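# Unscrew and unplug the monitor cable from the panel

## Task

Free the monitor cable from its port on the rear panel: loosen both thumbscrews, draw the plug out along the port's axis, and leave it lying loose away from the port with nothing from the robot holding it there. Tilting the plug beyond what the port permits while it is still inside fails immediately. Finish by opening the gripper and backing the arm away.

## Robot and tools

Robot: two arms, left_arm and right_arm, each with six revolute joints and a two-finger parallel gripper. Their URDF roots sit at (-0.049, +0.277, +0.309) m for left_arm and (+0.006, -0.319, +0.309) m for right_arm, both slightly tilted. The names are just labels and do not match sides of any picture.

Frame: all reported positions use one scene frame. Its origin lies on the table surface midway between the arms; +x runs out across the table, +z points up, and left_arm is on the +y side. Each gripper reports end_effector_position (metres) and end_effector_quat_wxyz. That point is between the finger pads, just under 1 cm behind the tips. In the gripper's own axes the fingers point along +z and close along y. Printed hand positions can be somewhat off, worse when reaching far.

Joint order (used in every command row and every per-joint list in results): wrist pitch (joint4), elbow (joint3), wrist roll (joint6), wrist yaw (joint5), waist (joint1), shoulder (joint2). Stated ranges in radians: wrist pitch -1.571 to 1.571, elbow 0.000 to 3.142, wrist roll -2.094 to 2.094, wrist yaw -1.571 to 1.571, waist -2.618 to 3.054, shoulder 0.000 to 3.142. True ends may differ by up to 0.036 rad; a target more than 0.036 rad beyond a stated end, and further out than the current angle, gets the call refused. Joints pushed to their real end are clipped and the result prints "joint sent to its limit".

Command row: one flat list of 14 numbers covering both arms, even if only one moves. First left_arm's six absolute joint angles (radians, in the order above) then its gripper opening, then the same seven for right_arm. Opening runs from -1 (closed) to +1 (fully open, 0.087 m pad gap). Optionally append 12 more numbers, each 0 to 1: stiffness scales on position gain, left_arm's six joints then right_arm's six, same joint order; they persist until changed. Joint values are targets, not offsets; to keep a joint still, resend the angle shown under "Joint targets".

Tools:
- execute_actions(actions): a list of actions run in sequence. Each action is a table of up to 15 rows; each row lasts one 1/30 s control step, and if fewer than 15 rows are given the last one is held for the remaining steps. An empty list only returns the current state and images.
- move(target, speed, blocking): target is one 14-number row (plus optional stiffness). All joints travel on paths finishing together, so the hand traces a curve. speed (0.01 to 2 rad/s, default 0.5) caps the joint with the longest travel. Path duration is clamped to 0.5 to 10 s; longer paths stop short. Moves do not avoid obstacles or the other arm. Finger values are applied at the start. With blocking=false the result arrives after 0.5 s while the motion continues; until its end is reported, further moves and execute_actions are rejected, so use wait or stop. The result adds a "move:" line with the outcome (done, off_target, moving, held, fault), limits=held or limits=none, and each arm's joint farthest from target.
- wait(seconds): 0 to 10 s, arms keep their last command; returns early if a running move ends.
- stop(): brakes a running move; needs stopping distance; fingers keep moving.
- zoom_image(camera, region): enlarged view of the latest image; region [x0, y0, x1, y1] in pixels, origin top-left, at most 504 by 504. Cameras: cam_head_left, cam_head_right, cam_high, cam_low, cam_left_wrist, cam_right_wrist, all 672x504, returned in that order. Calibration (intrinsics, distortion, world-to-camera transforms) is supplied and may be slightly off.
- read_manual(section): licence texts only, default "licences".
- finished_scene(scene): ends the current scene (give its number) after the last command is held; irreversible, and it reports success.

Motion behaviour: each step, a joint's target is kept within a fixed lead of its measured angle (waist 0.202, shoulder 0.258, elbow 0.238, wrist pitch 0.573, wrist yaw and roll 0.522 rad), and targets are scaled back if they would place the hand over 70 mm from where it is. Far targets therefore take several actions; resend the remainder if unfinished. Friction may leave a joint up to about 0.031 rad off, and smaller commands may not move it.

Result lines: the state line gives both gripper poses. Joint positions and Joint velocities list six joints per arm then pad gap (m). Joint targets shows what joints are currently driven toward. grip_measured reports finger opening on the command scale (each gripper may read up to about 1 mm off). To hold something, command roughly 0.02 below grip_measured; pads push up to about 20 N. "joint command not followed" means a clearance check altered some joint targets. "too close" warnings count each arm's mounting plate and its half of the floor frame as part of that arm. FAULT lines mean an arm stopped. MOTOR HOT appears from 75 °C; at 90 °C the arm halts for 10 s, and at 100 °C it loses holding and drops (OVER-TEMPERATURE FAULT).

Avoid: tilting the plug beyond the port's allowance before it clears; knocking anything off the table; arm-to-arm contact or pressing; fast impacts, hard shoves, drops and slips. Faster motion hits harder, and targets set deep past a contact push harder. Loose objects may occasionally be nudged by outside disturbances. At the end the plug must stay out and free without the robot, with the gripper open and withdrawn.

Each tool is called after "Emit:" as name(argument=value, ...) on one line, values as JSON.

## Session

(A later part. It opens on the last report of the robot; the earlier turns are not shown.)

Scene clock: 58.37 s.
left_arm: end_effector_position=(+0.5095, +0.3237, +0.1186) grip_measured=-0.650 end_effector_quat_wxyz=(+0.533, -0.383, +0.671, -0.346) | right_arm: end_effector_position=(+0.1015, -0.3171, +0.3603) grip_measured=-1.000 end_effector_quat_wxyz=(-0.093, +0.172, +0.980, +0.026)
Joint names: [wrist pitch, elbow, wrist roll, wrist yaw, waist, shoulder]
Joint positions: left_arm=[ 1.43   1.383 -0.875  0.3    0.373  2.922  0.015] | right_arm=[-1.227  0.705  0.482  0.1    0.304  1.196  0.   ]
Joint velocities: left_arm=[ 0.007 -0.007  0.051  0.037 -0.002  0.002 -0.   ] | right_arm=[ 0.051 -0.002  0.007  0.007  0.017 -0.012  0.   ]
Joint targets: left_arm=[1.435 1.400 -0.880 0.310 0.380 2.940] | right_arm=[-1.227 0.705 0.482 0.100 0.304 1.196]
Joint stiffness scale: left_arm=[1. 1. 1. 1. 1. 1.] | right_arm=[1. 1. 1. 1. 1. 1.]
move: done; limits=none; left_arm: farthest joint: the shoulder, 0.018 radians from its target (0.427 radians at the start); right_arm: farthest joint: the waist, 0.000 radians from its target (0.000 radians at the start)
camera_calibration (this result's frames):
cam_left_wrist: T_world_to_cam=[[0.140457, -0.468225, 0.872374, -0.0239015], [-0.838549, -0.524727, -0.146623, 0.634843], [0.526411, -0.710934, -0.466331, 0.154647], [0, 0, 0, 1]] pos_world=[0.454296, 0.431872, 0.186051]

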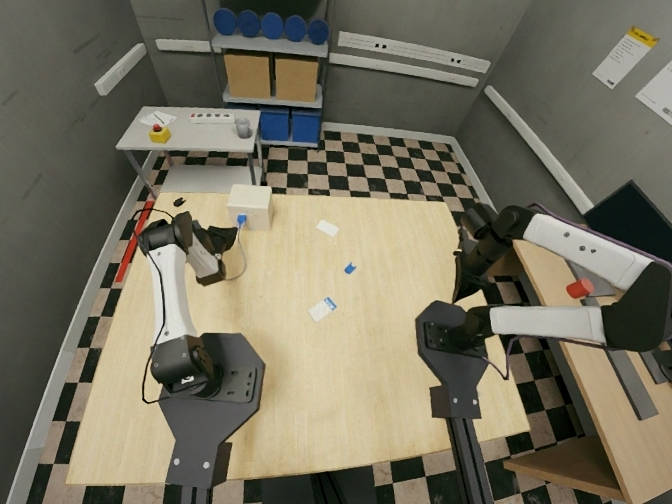

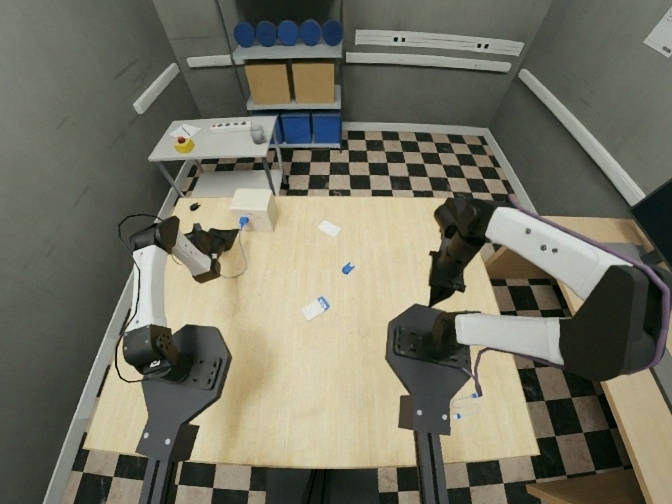

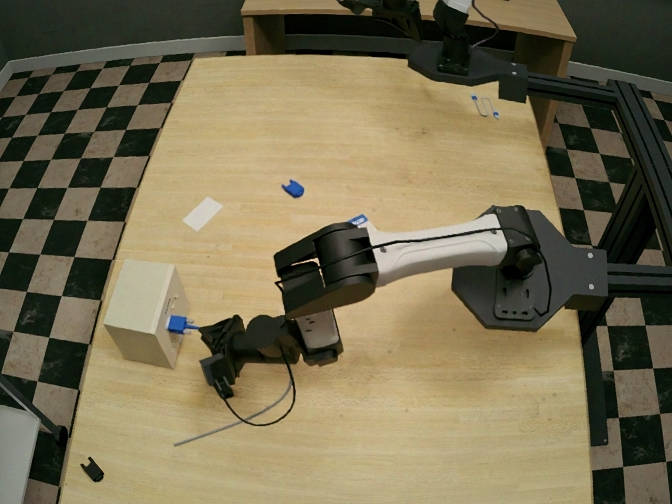

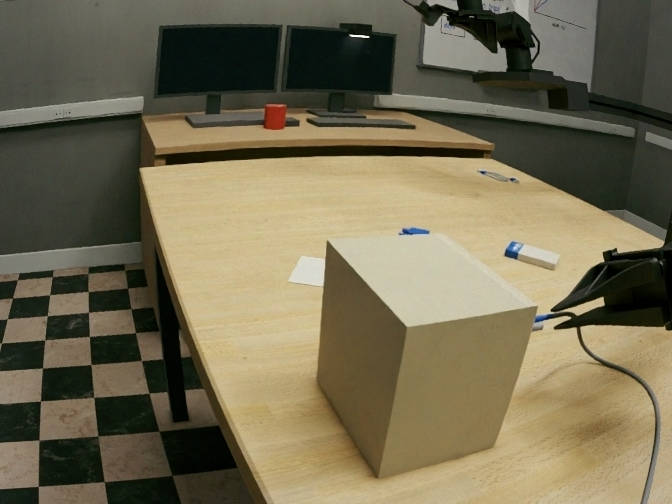

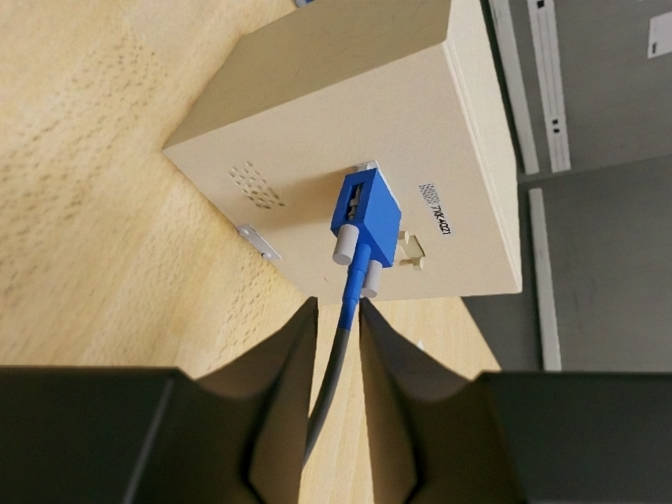

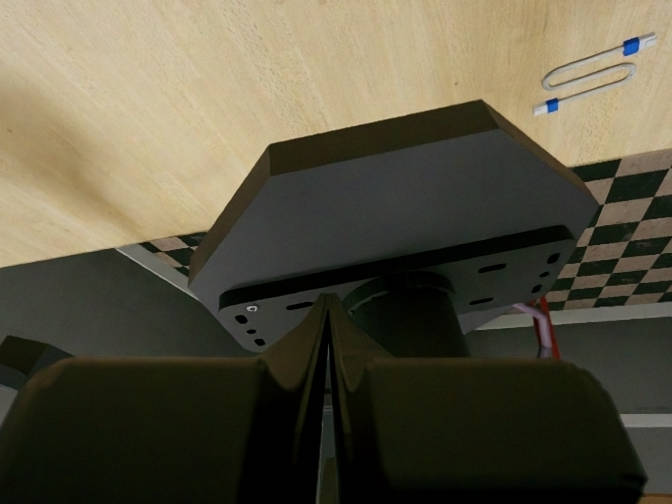

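Emit:
move(target=[1.312,1.56,-0.88,0.272,0.34,2.986,-0.57, -1.227,0.705,0.482,0.1,0.304,1.196,-1], speed=0.12)

Emit:
zoom_image(camera="cam_left_wrist", region=[270, 200, 430, 380])

Emit:
zoom_image(camera="cam_low", region=[500, 260, 660, 370])

Scene clock: 61.23 s.
left_arm: end_effector_position=(+0.5423, +0.3204, +0.1189) grip_measured=-0.570 end_effector_quat_wxyz=(+0.540, -0.376, +0.667, -0.349) | right_arm: end_effector_position=(+0.1015, -0.3171, +0.3603) grip_measured=-1.000 end_effector_quat_wxyz=(-0.093, +0.172, +0.980, +0.026)
Joint names: [wrist pitch, elbow, wrist roll, wrist yaw, waist, shoulder]
Joint positions: left_arm=[ 1.333  1.544 -0.875  0.284  0.348  2.966  0.019] | right_arm=[-1.227  0.705  0.482  0.1    0.304  1.196  0.   ]
Joint velocities: left_arm=[-0.081  0.002  0.037 -0.081  0.002  0.007 -0.001] | right_arm=[ 0.022  0.007  0.007 -0.007 -0.012 -0.002  0.   ]
Joint targets: left_arm=[1.312 1.560 -0.880 0.272 0.340 2.986] | right_arm=[-1.227 0.705 0.482 0.100 0.304 1.196]
Joint stiffness scale: left_arm=[1. 1. 1. 1. 1. 1.] | right_arm=[1. 1. 1. 1. 1. 1.]
move: off_target (left_arm); limits=none; left_arm: farthest joint: the wrist pitch, 0.021 radians from its target (0.118 radians at the start); right_arm: farthest joint: the waist, 0.000 radians from its target (0.000 radians at the start)
camera_calibration (this result's frames):
cam_left_wrist: T_world_to_cam=[[0.120073, -0.474248, 0.872165, -0.0172839], [-0.838233, -0.519147, -0.16689, 0.661097], [0.531929, -0.711038, -0.459866, 0.13149], [0, 0, 0, 1]] pos_world=[0.486285, 0.428504, 0.185873]

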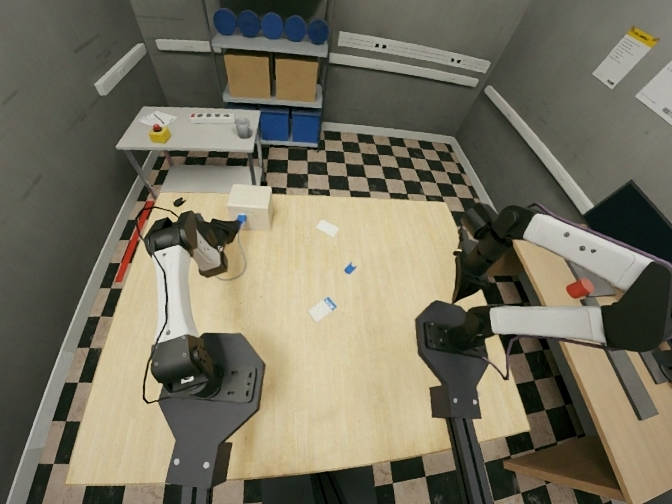

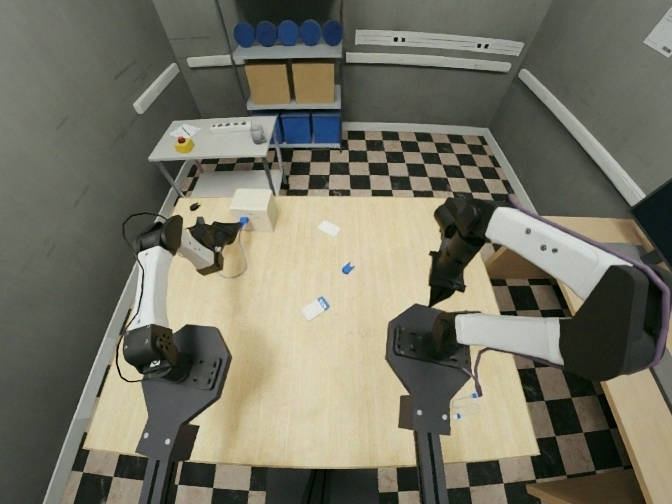

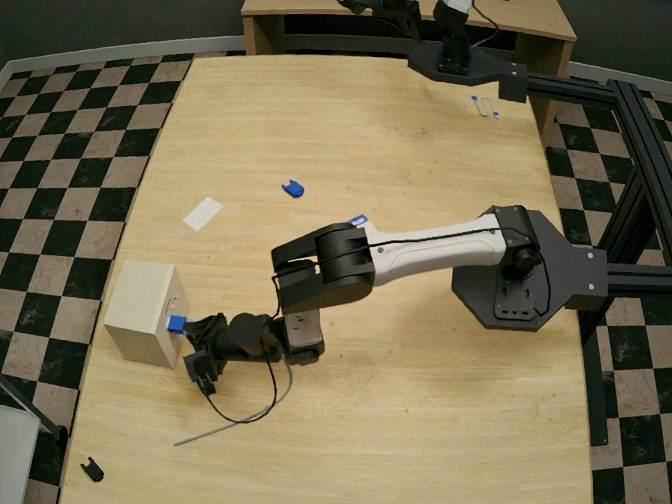

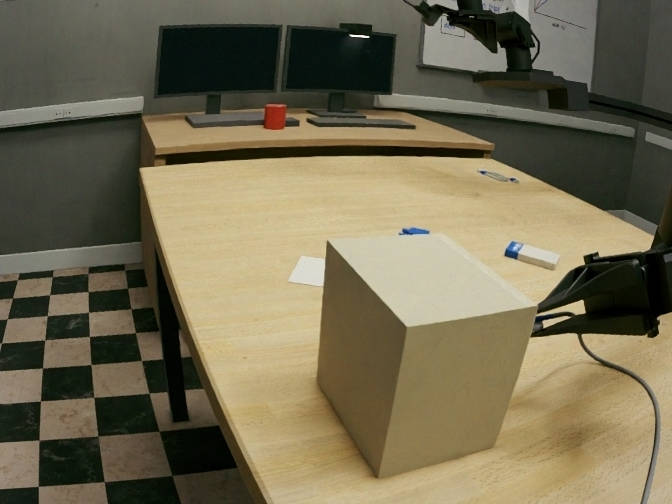

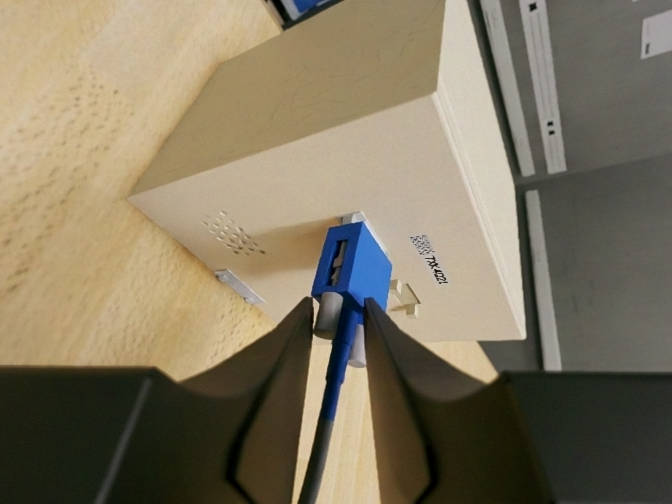

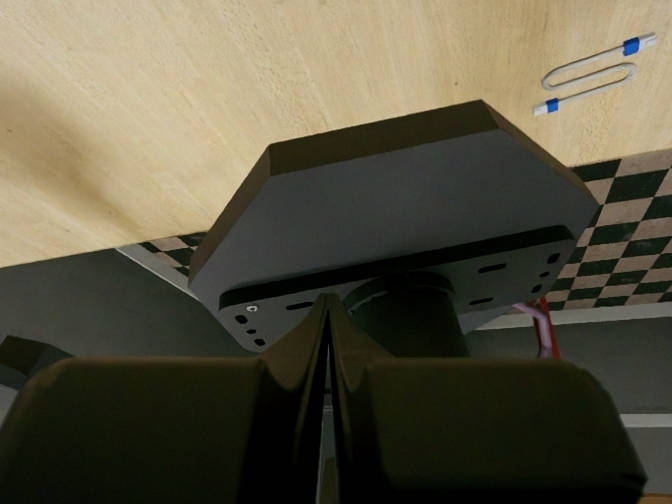

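Region (270, 200, 430, 380) of cam_left_wrist's 672x504 image, scaled by 2.800, with more detail than that image has.

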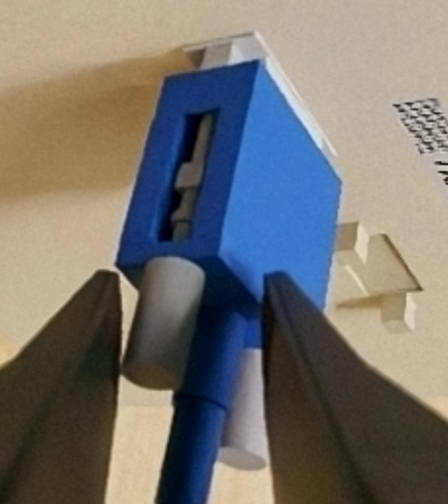

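Region (500, 260, 660, 370) of cam_low's 672x504 image, scaled by 3.150, with more detail than that image has; it fills the top 346 rows of this view, and the rest is white.

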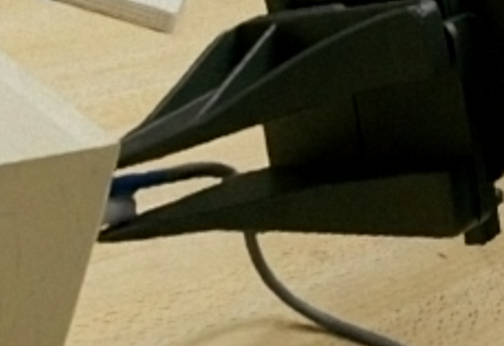

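Emit:
execute_actions(actions=[[[1.305,1.55,-0.88,0.272,0.348,2.991,-0.68, -1.227,0.705,0.482,0.1,0.304,1.196,-1]],[[1.305,1.55,-0.88,0.272,0.348,2.991,-0.78, -1.227,0.705,0.482,0.1,0.304,1.196,-1]],[[1.305,1.55,-0.88,0.272,0.348,2.991,-0.86, -1.227,0.705,0.482,0.1,0.304,1.196,-1]]])

Emit:
zoom_image(camera="cam_left_wrist", region=[270, 200, 430, 380])

Scene clock: 63.00 s.
left_arm: end_effector_position=(+0.5413, +0.3218, +0.1156) grip_measured=-0.829 end_effector_quat_wxyz=(+0.538, -0.382, +0.668, -0.345) | right_arm: end_effector_position=(+0.1015, -0.3171, +0.3603) grip_measured=-1.000 end_effector_quat_wxyz=(-0.093, +0.172, +0.980, +0.026)
Joint names: [wrist pitch, elbow, wrist roll, wrist yaw, waist, shoulder]
Joint positions: left_arm=[ 1.327  1.544 -0.877  0.273  0.349  2.969  0.007] | right_arm=[-1.227  0.705  0.482  0.1    0.304  1.196  0.   ]
Joint velocities: left_arm=[ 0.037 -0.002 -0.022 -0.007  0.002 -0.007 -0.001] | right_arm=[ 0.022  0.007 -0.037  0.051  0.007  0.007  0.   ]
Joint targets: left_arm=[1.305 1.550 -0.880 0.272 0.348 2.991] | right_arm=[-1.227 0.705 0.482 0.100 0.304 1.196]
Joint stiffness scale: left_arm=[1. 1. 1. 1. 1. 1.] | right_arm=[1. 1. 1. 1. 1. 1.]
camera_calibration (this result's frames):
cam_left_wrist: T_world_to_cam=[[0.134158, -0.471524, 0.871589, -0.021974], [-0.834749, -0.527765, -0.15703, 0.660245], [0.534037, -0.706491, -0.464408, 0.129391], [0, 0, 0, 1]] pos_world=[0.484987, 0.429506, 0.18292]

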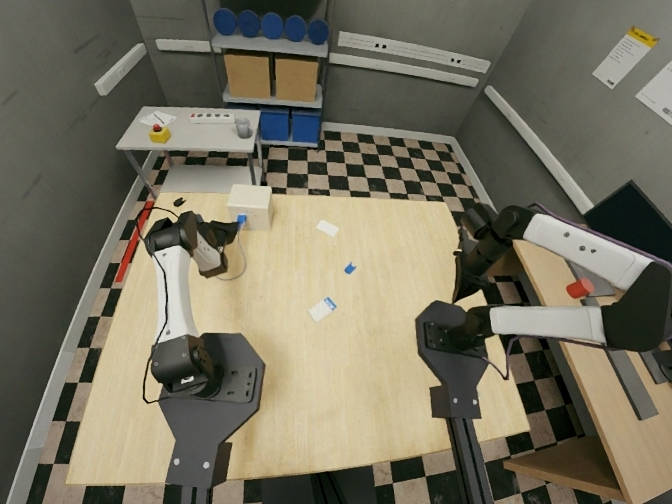

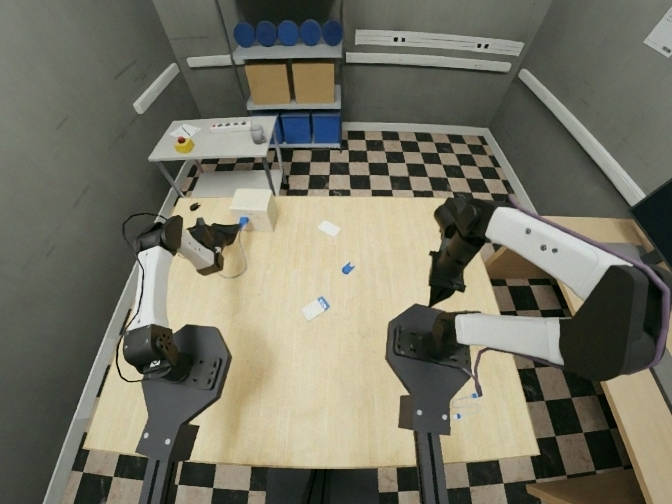

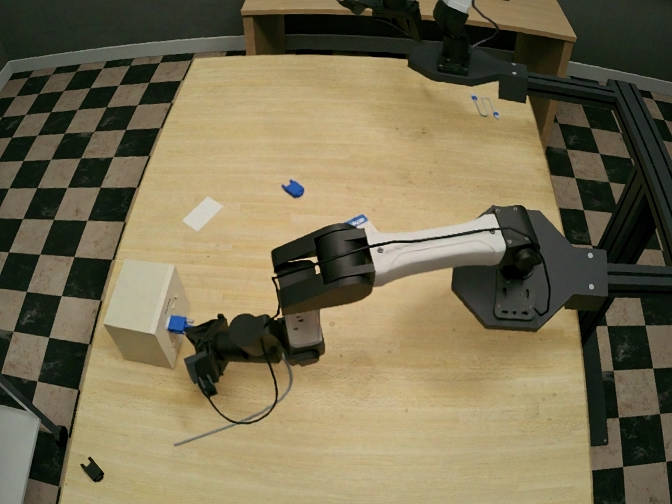

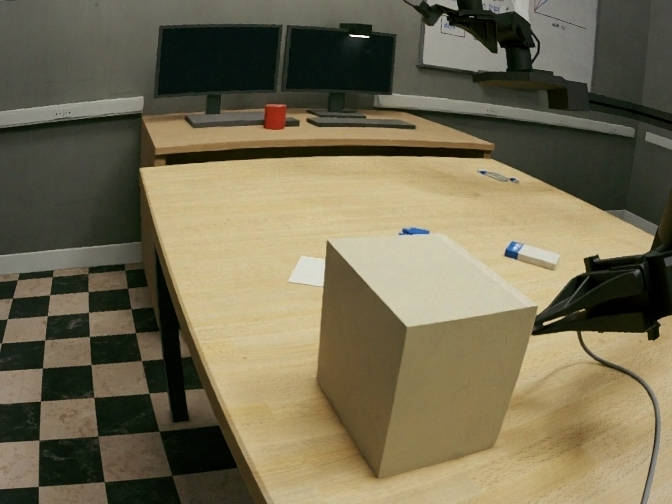

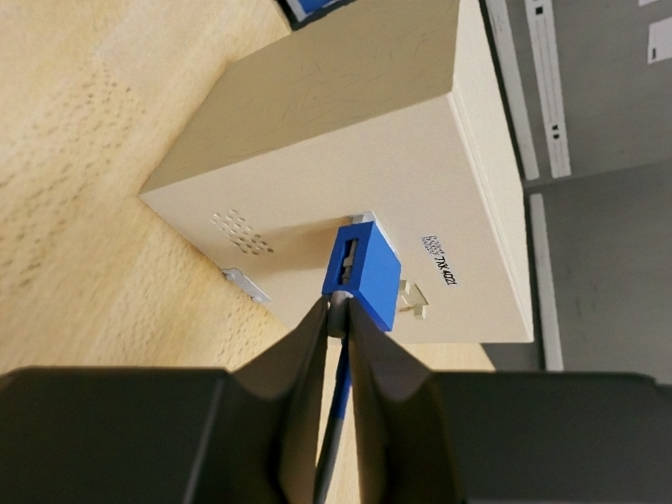

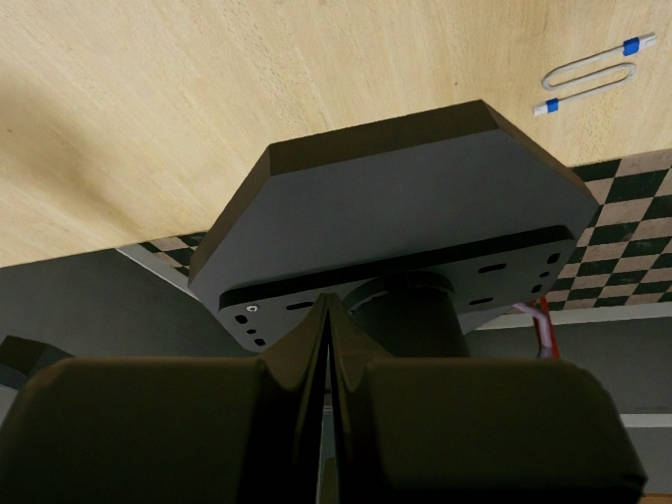

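Region (270, 200, 430, 380) of cam_left_wrist's 672x504 image, scaled by 2.800, with more detail than that image has.

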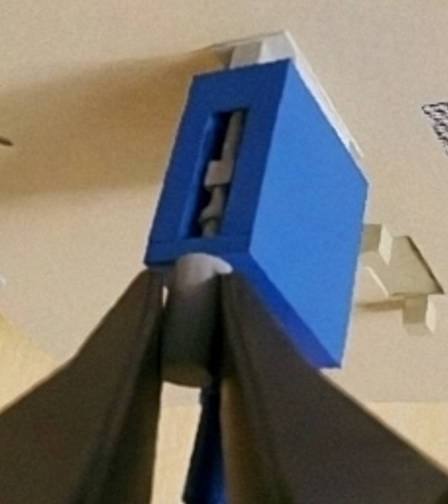

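Emit:
move(target=[1.339,1.633,-1.41,0.2,0.349,3.071,-0.86, -1.227,0.705,0.482,0.1,0.304,1.196,-1], speed=0.4)

Emit:
move(target=[1.354,1.69,-1.86,0.22,0.349,3.144,-0.86, -1.227,0.705,0.482,0.1,0.304,1.196,-1], speed=0.4)

Emit:
zoom_image(camera="cam_left_wrist", region=[270, 200, 430, 380])

Scene clock: 65.93 s.
left_arm: end_effector_position=(+0.5413, +0.3219, +0.1150) grip_measured=-0.829 end_effector_quat_wxyz=(+0.450, -0.546, +0.535, -0.462) | right_arm: end_effector_position=(+0.1015, -0.3171, +0.3603) grip_measured=-1.000 end_effector_quat_wxyz=(-0.093, +0.172, +0.980, +0.026)
Joint names: [wrist pitch, elbow, wrist roll, wrist yaw, waist, shoulder]
Joint positions: left_arm=[ 1.38   1.604 -1.397  0.235  0.354  3.057  0.007] | right_arm=[-1.227  0.705  0.482  0.1    0.304  1.196  0.   ]
Joint velocities: left_arm=[ 0.037 -0.022  0.007  0.022 -0.007 -0.022 -0.   ] | right_arm=[-0.051 -0.002 -0.081  0.051  0.012  0.007  0.   ]
Joint targets: left_arm=[1.339 1.633 -1.410 0.200 0.349 3.071] | right_arm=[-1.227 0.705 0.482 0.100 0.304 1.196]
Joint stiffness scale: left_arm=[1. 1. 1. 1. 1. 1.] | right_arm=[1. 1. 1. 1. 1. 1.]
move: off_target (left_arm); limits=none; left_arm: farthest joint: the wrist pitch, 0.041 radians from its target (0.012 radians at the start); right_arm: farthest joint: the waist, 0.000 radians from its target (0.000 radians at the start)
camera_calibration (this result's frames):
cam_left_wrist: T_world_to_cam=[[0.16378, 0.0228466, 0.986232, -0.209849], [-0.753566, -0.642287, 0.140021, 0.618949], [0.636643, -0.766123, -0.0879776, 0.0495877], [0, 0, 0, 1]] pos_world=[0.469218, 0.440328, 0.124657]

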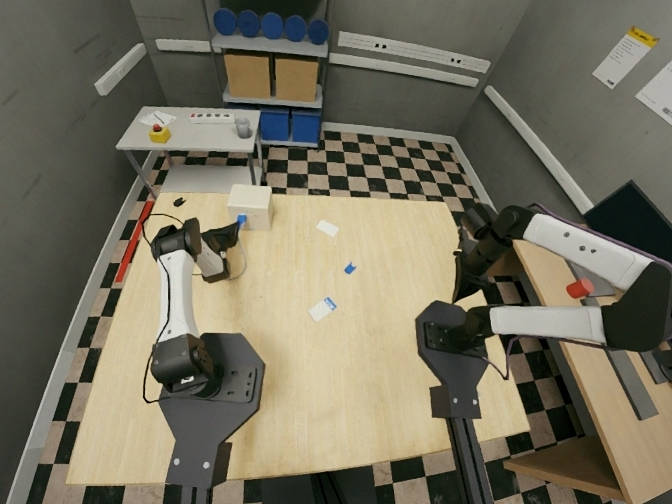

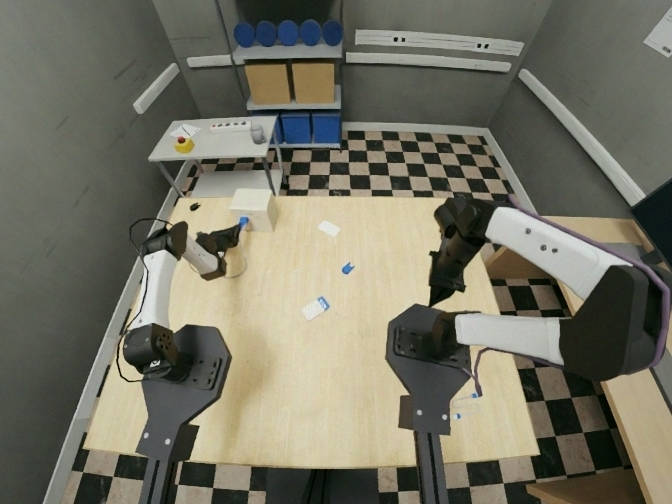

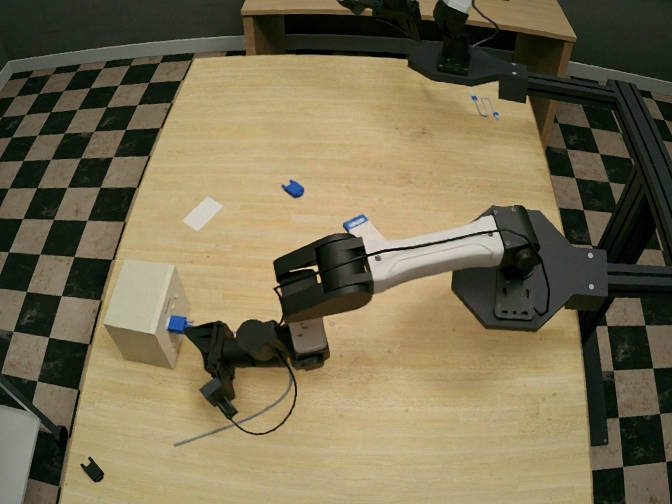

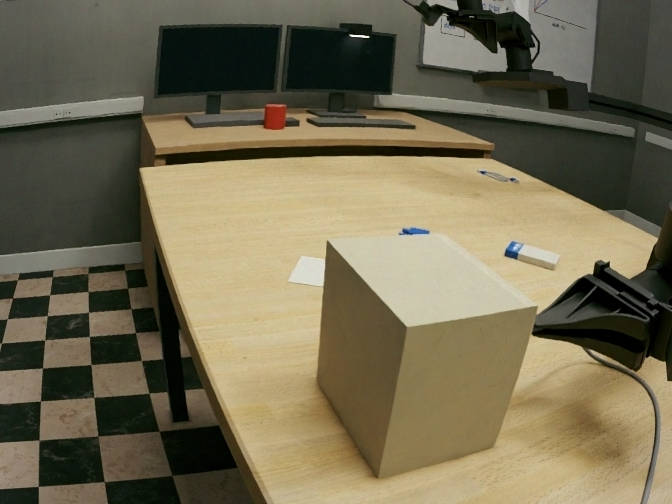

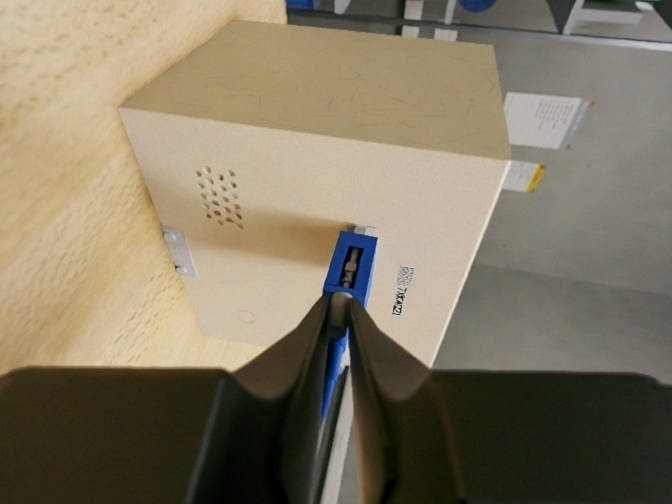

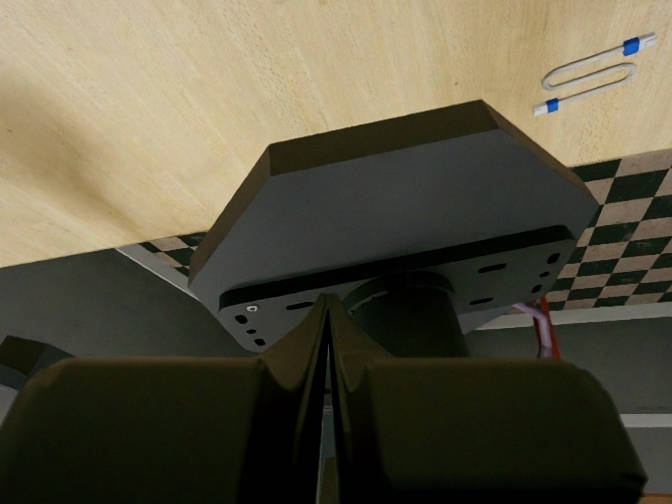

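Scene clock: 67.77 s.
left_arm: end_effector_position=(+0.5406, +0.3255, +0.1130) grip_measured=-0.828 end_effector_quat_wxyz=(-0.343, +0.645, -0.411, +0.546) | right_arm: end_effector_position=(+0.1015, -0.3171, +0.3603) grip_measured=-1.000 end_effector_quat_wxyz=(-0.093, +0.172, +0.980, +0.026)
Joint names: [wrist pitch, elbow, wrist roll, wrist yaw, waist, shoulder]
Joint positions: left_arm=[ 1.384  1.664 -1.814  0.246  0.362  3.124  0.008] | right_arm=[-1.227  0.705  0.482  0.1    0.304  1.196  0.   ]
Joint velocities: left_arm=[ 0.037 -0.002 -0.037  0.007 -0.012  0.017 -0.003] | right_arm=[ 0.037 -0.007  0.007  0.022 -0.002  0.017  0.   ]
Joint targets: left_arm=[1.354 1.690 -1.860 0.220 0.349 3.132] | right_arm=[-1.227 0.705 0.482 0.100 0.304 1.196]
Joint stiffness scale: left_arm=[1. 1. 1. 1. 1. 1.] | right_arm=[1. 1. 1. 1. 1. 1.]
joint sent to its limit (left arm) — the command would take the shoulder past its upper limit, so that joint was sent only as far as its limit.
move: off_target (left_arm); limits=none; left_arm: farthest joint: the wrist roll, 0.046 radians from its target (0.463 radians at the start); right_arm: farthest joint: the waist, 0.000 radians from its target (0.000 radians at the start)
camera_calibration (this result's frames):
cam_left_wrist: T_world_to_cam=[[0.151612, 0.426799, 0.891547, -0.321971], [-0.710826, -0.579673, 0.398378, 0.548322], [0.686834, -0.694134, 0.215494, -0.0323385], [0, 0, 0, 1]] pos_world=[0.460787, 0.432817, 0.0755818]

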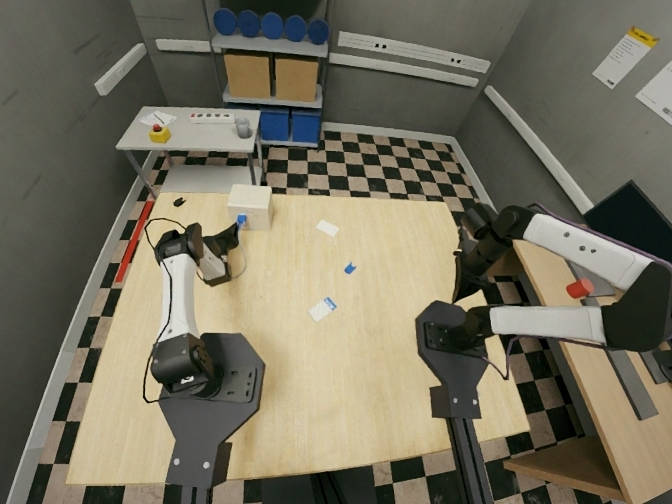

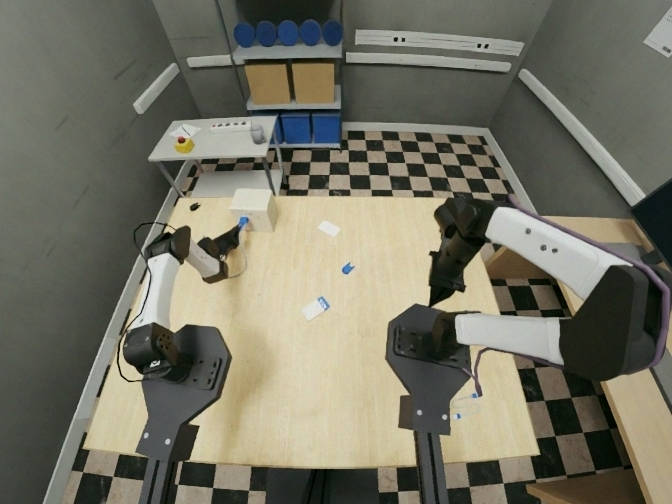

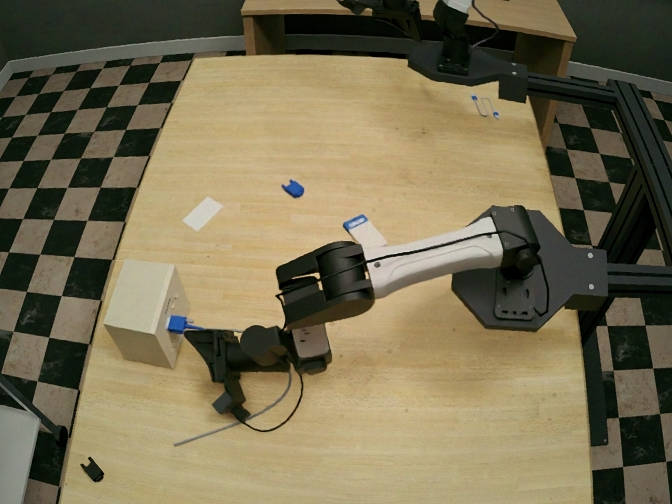

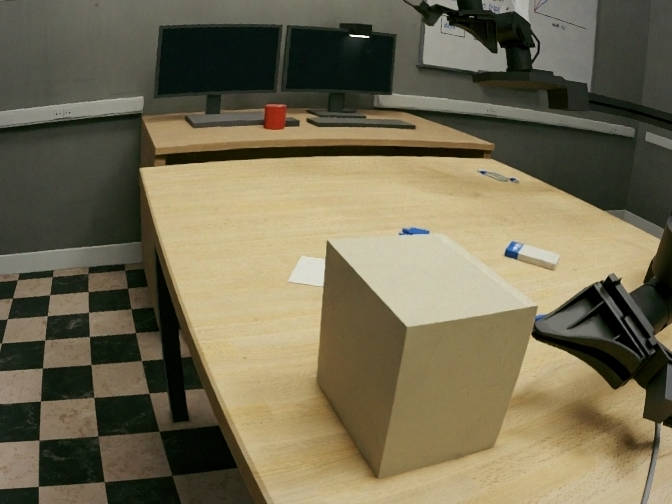

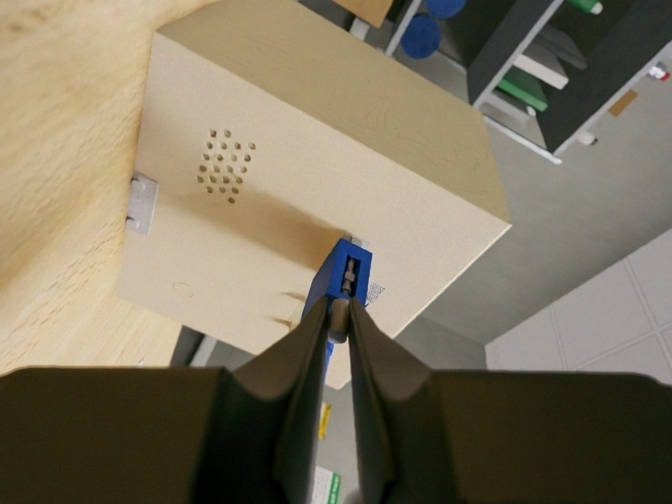

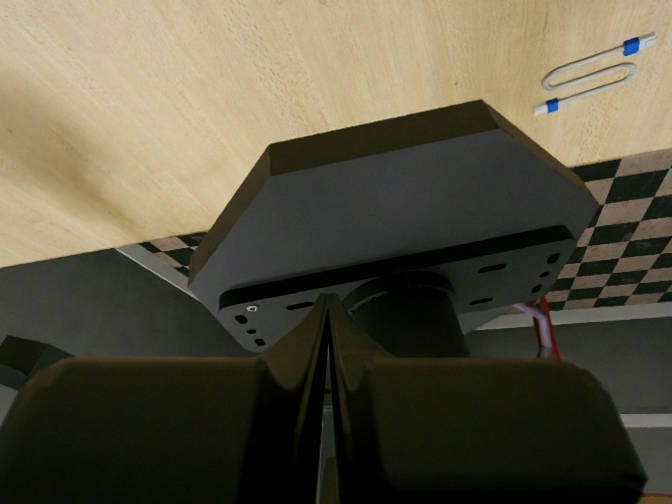

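Region (270, 200, 430, 380) of cam_left_wrist's 672x504 image, scaled by 2.800, with more detail than that image has.

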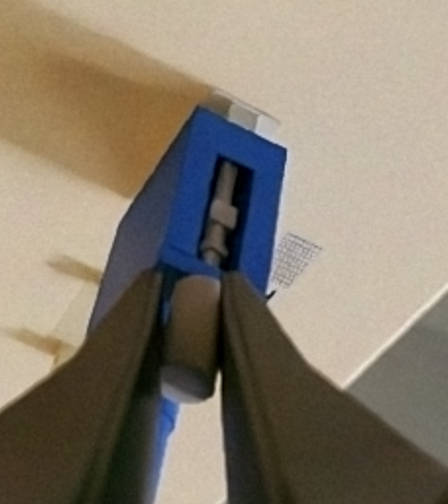

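Emit:
execute_actions(actions=[[[1.375,1.66,-1.8,0.245,0.358,3.12,-0.72, -1.227,0.705,0.482,0.1,0.304,1.196,-1]],[[1.35,1.616,-1.6,0.245,0.35,3.075,-0.72, -1.227,0.705,0.482,0.1,0.304,1.196,-1]],[[1.34,1.587,-1.39,0.255,0.35,3.042,-0.72, -1.227,0.705,0.482,0.1,0.304,1.196,-1]],[[1.322,1.553,-1.13,0.275,0.35,2.997,-0.72, -1.227,0.705,0.482,0.1,0.304,1.196,-1]],[[1.307,1.522,-0.87,0.305,0.35,2.957,-0.72, -1.227,0.705,0.482,0.1,0.304,1.196,-1]]])

Emit:
zoom_image(camera="cam_left_wrist", region=[270, 200, 430, 380])

Scene clock: 71.07 s.
left_arm: end_effector_position=(+0.5399, +0.3238, +0.1162) grip_measured=-0.720 end_effector_quat_wxyz=(+0.535, -0.381, +0.668, -0.351) | right_arm: end_effector_position=(+0.1015, -0.3171, +0.3603) grip_measured=-1.000 end_effector_quat_wxyz=(-0.093, +0.172, +0.980, +0.026)
Joint names: [wrist pitch, elbow, wrist roll, wrist yaw, waist, shoulder]
Joint positions: left_arm=[ 1.325  1.541 -0.884  0.293  0.358  2.966  0.012] | right_arm=[-1.227  0.705  0.482  0.1    0.304  1.196  0.   ]
Joint velocities: left_arm=[-0.037  0.002  0.051  0.007  0.002  0.002  0.   ] | right_arm=[ 0.037  0.012 -0.022  0.022 -0.022  0.002  0.   ]
Joint targets: left_arm=[1.307 1.522 -0.870 0.305 0.350 2.957] | right_arm=[-1.227 0.705 0.482 0.100 0.304 1.196]
Joint stiffness scale: left_arm=[1. 1. 1. 1. 1. 1.] | right_arm=[1. 1. 1. 1. 1. 1.]
camera_calibration (this result's frames):
cam_left_wrist: T_world_to_cam=[[0.129508, -0.46361, 0.876523, -0.0220415], [-0.83939, -0.521845, -0.151992, 0.660204], [0.527874, -0.716061, -0.456733, 0.137422], [0, 0, 0, 1]] pos_world=[0.484482, 0.432708, 0.182431]

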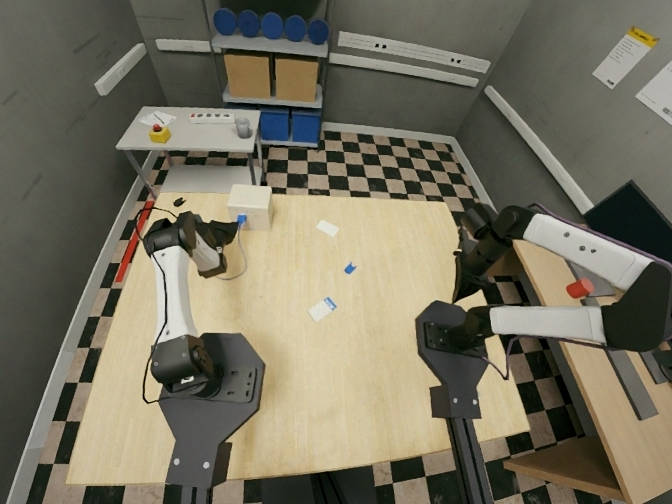

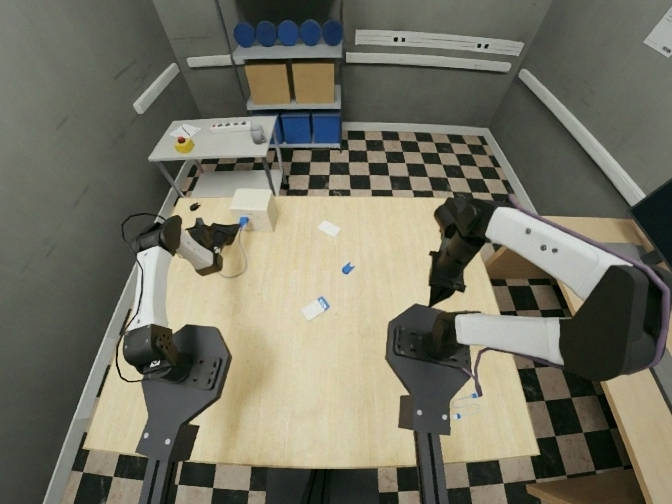

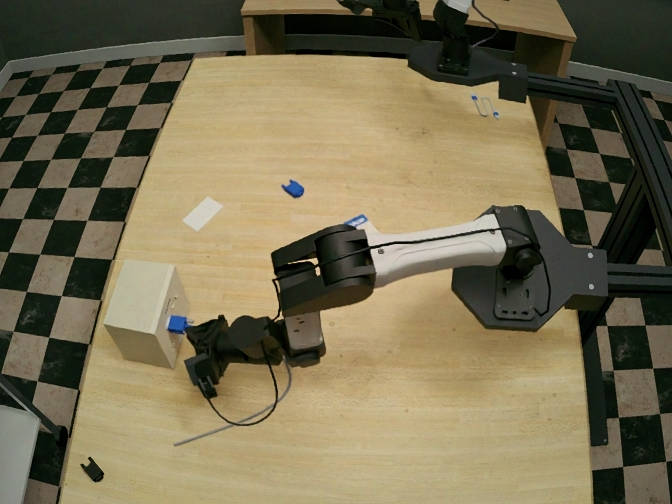

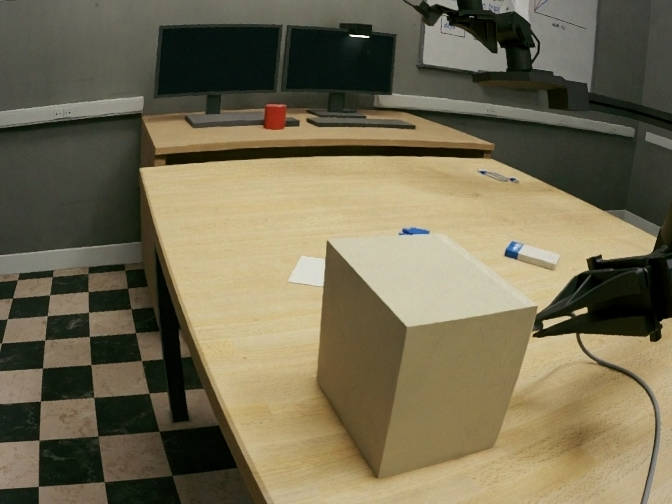

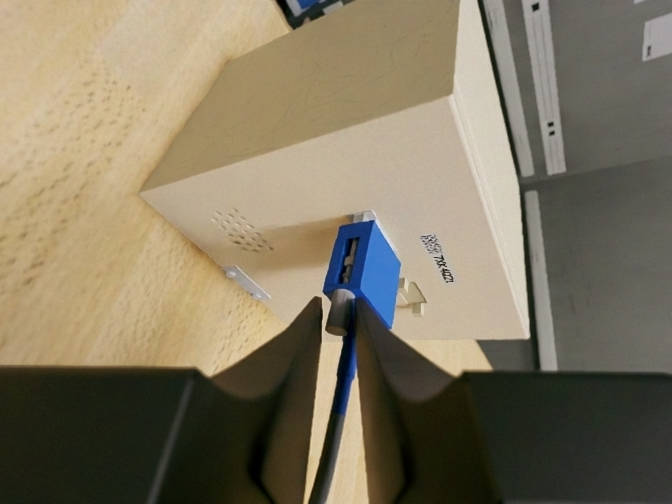

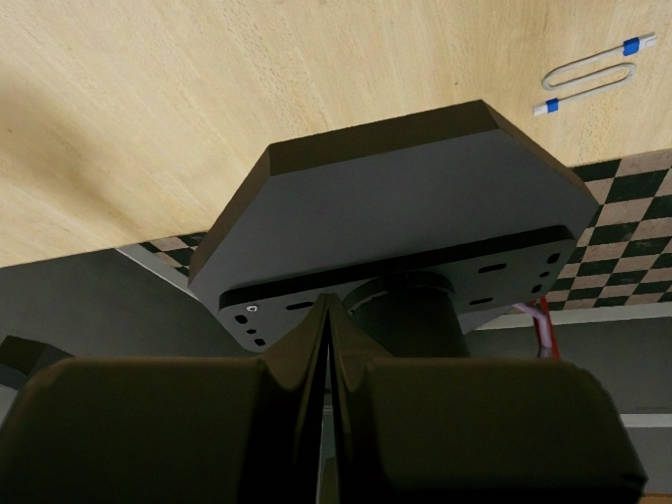

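Region (270, 200, 430, 380) of cam_left_wrist's 672x504 image, scaled by 2.800, with more detail than that image has.

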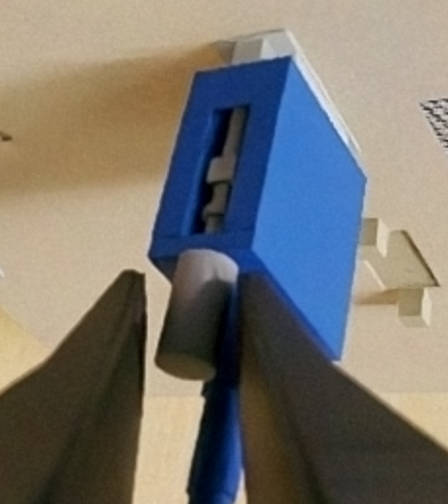

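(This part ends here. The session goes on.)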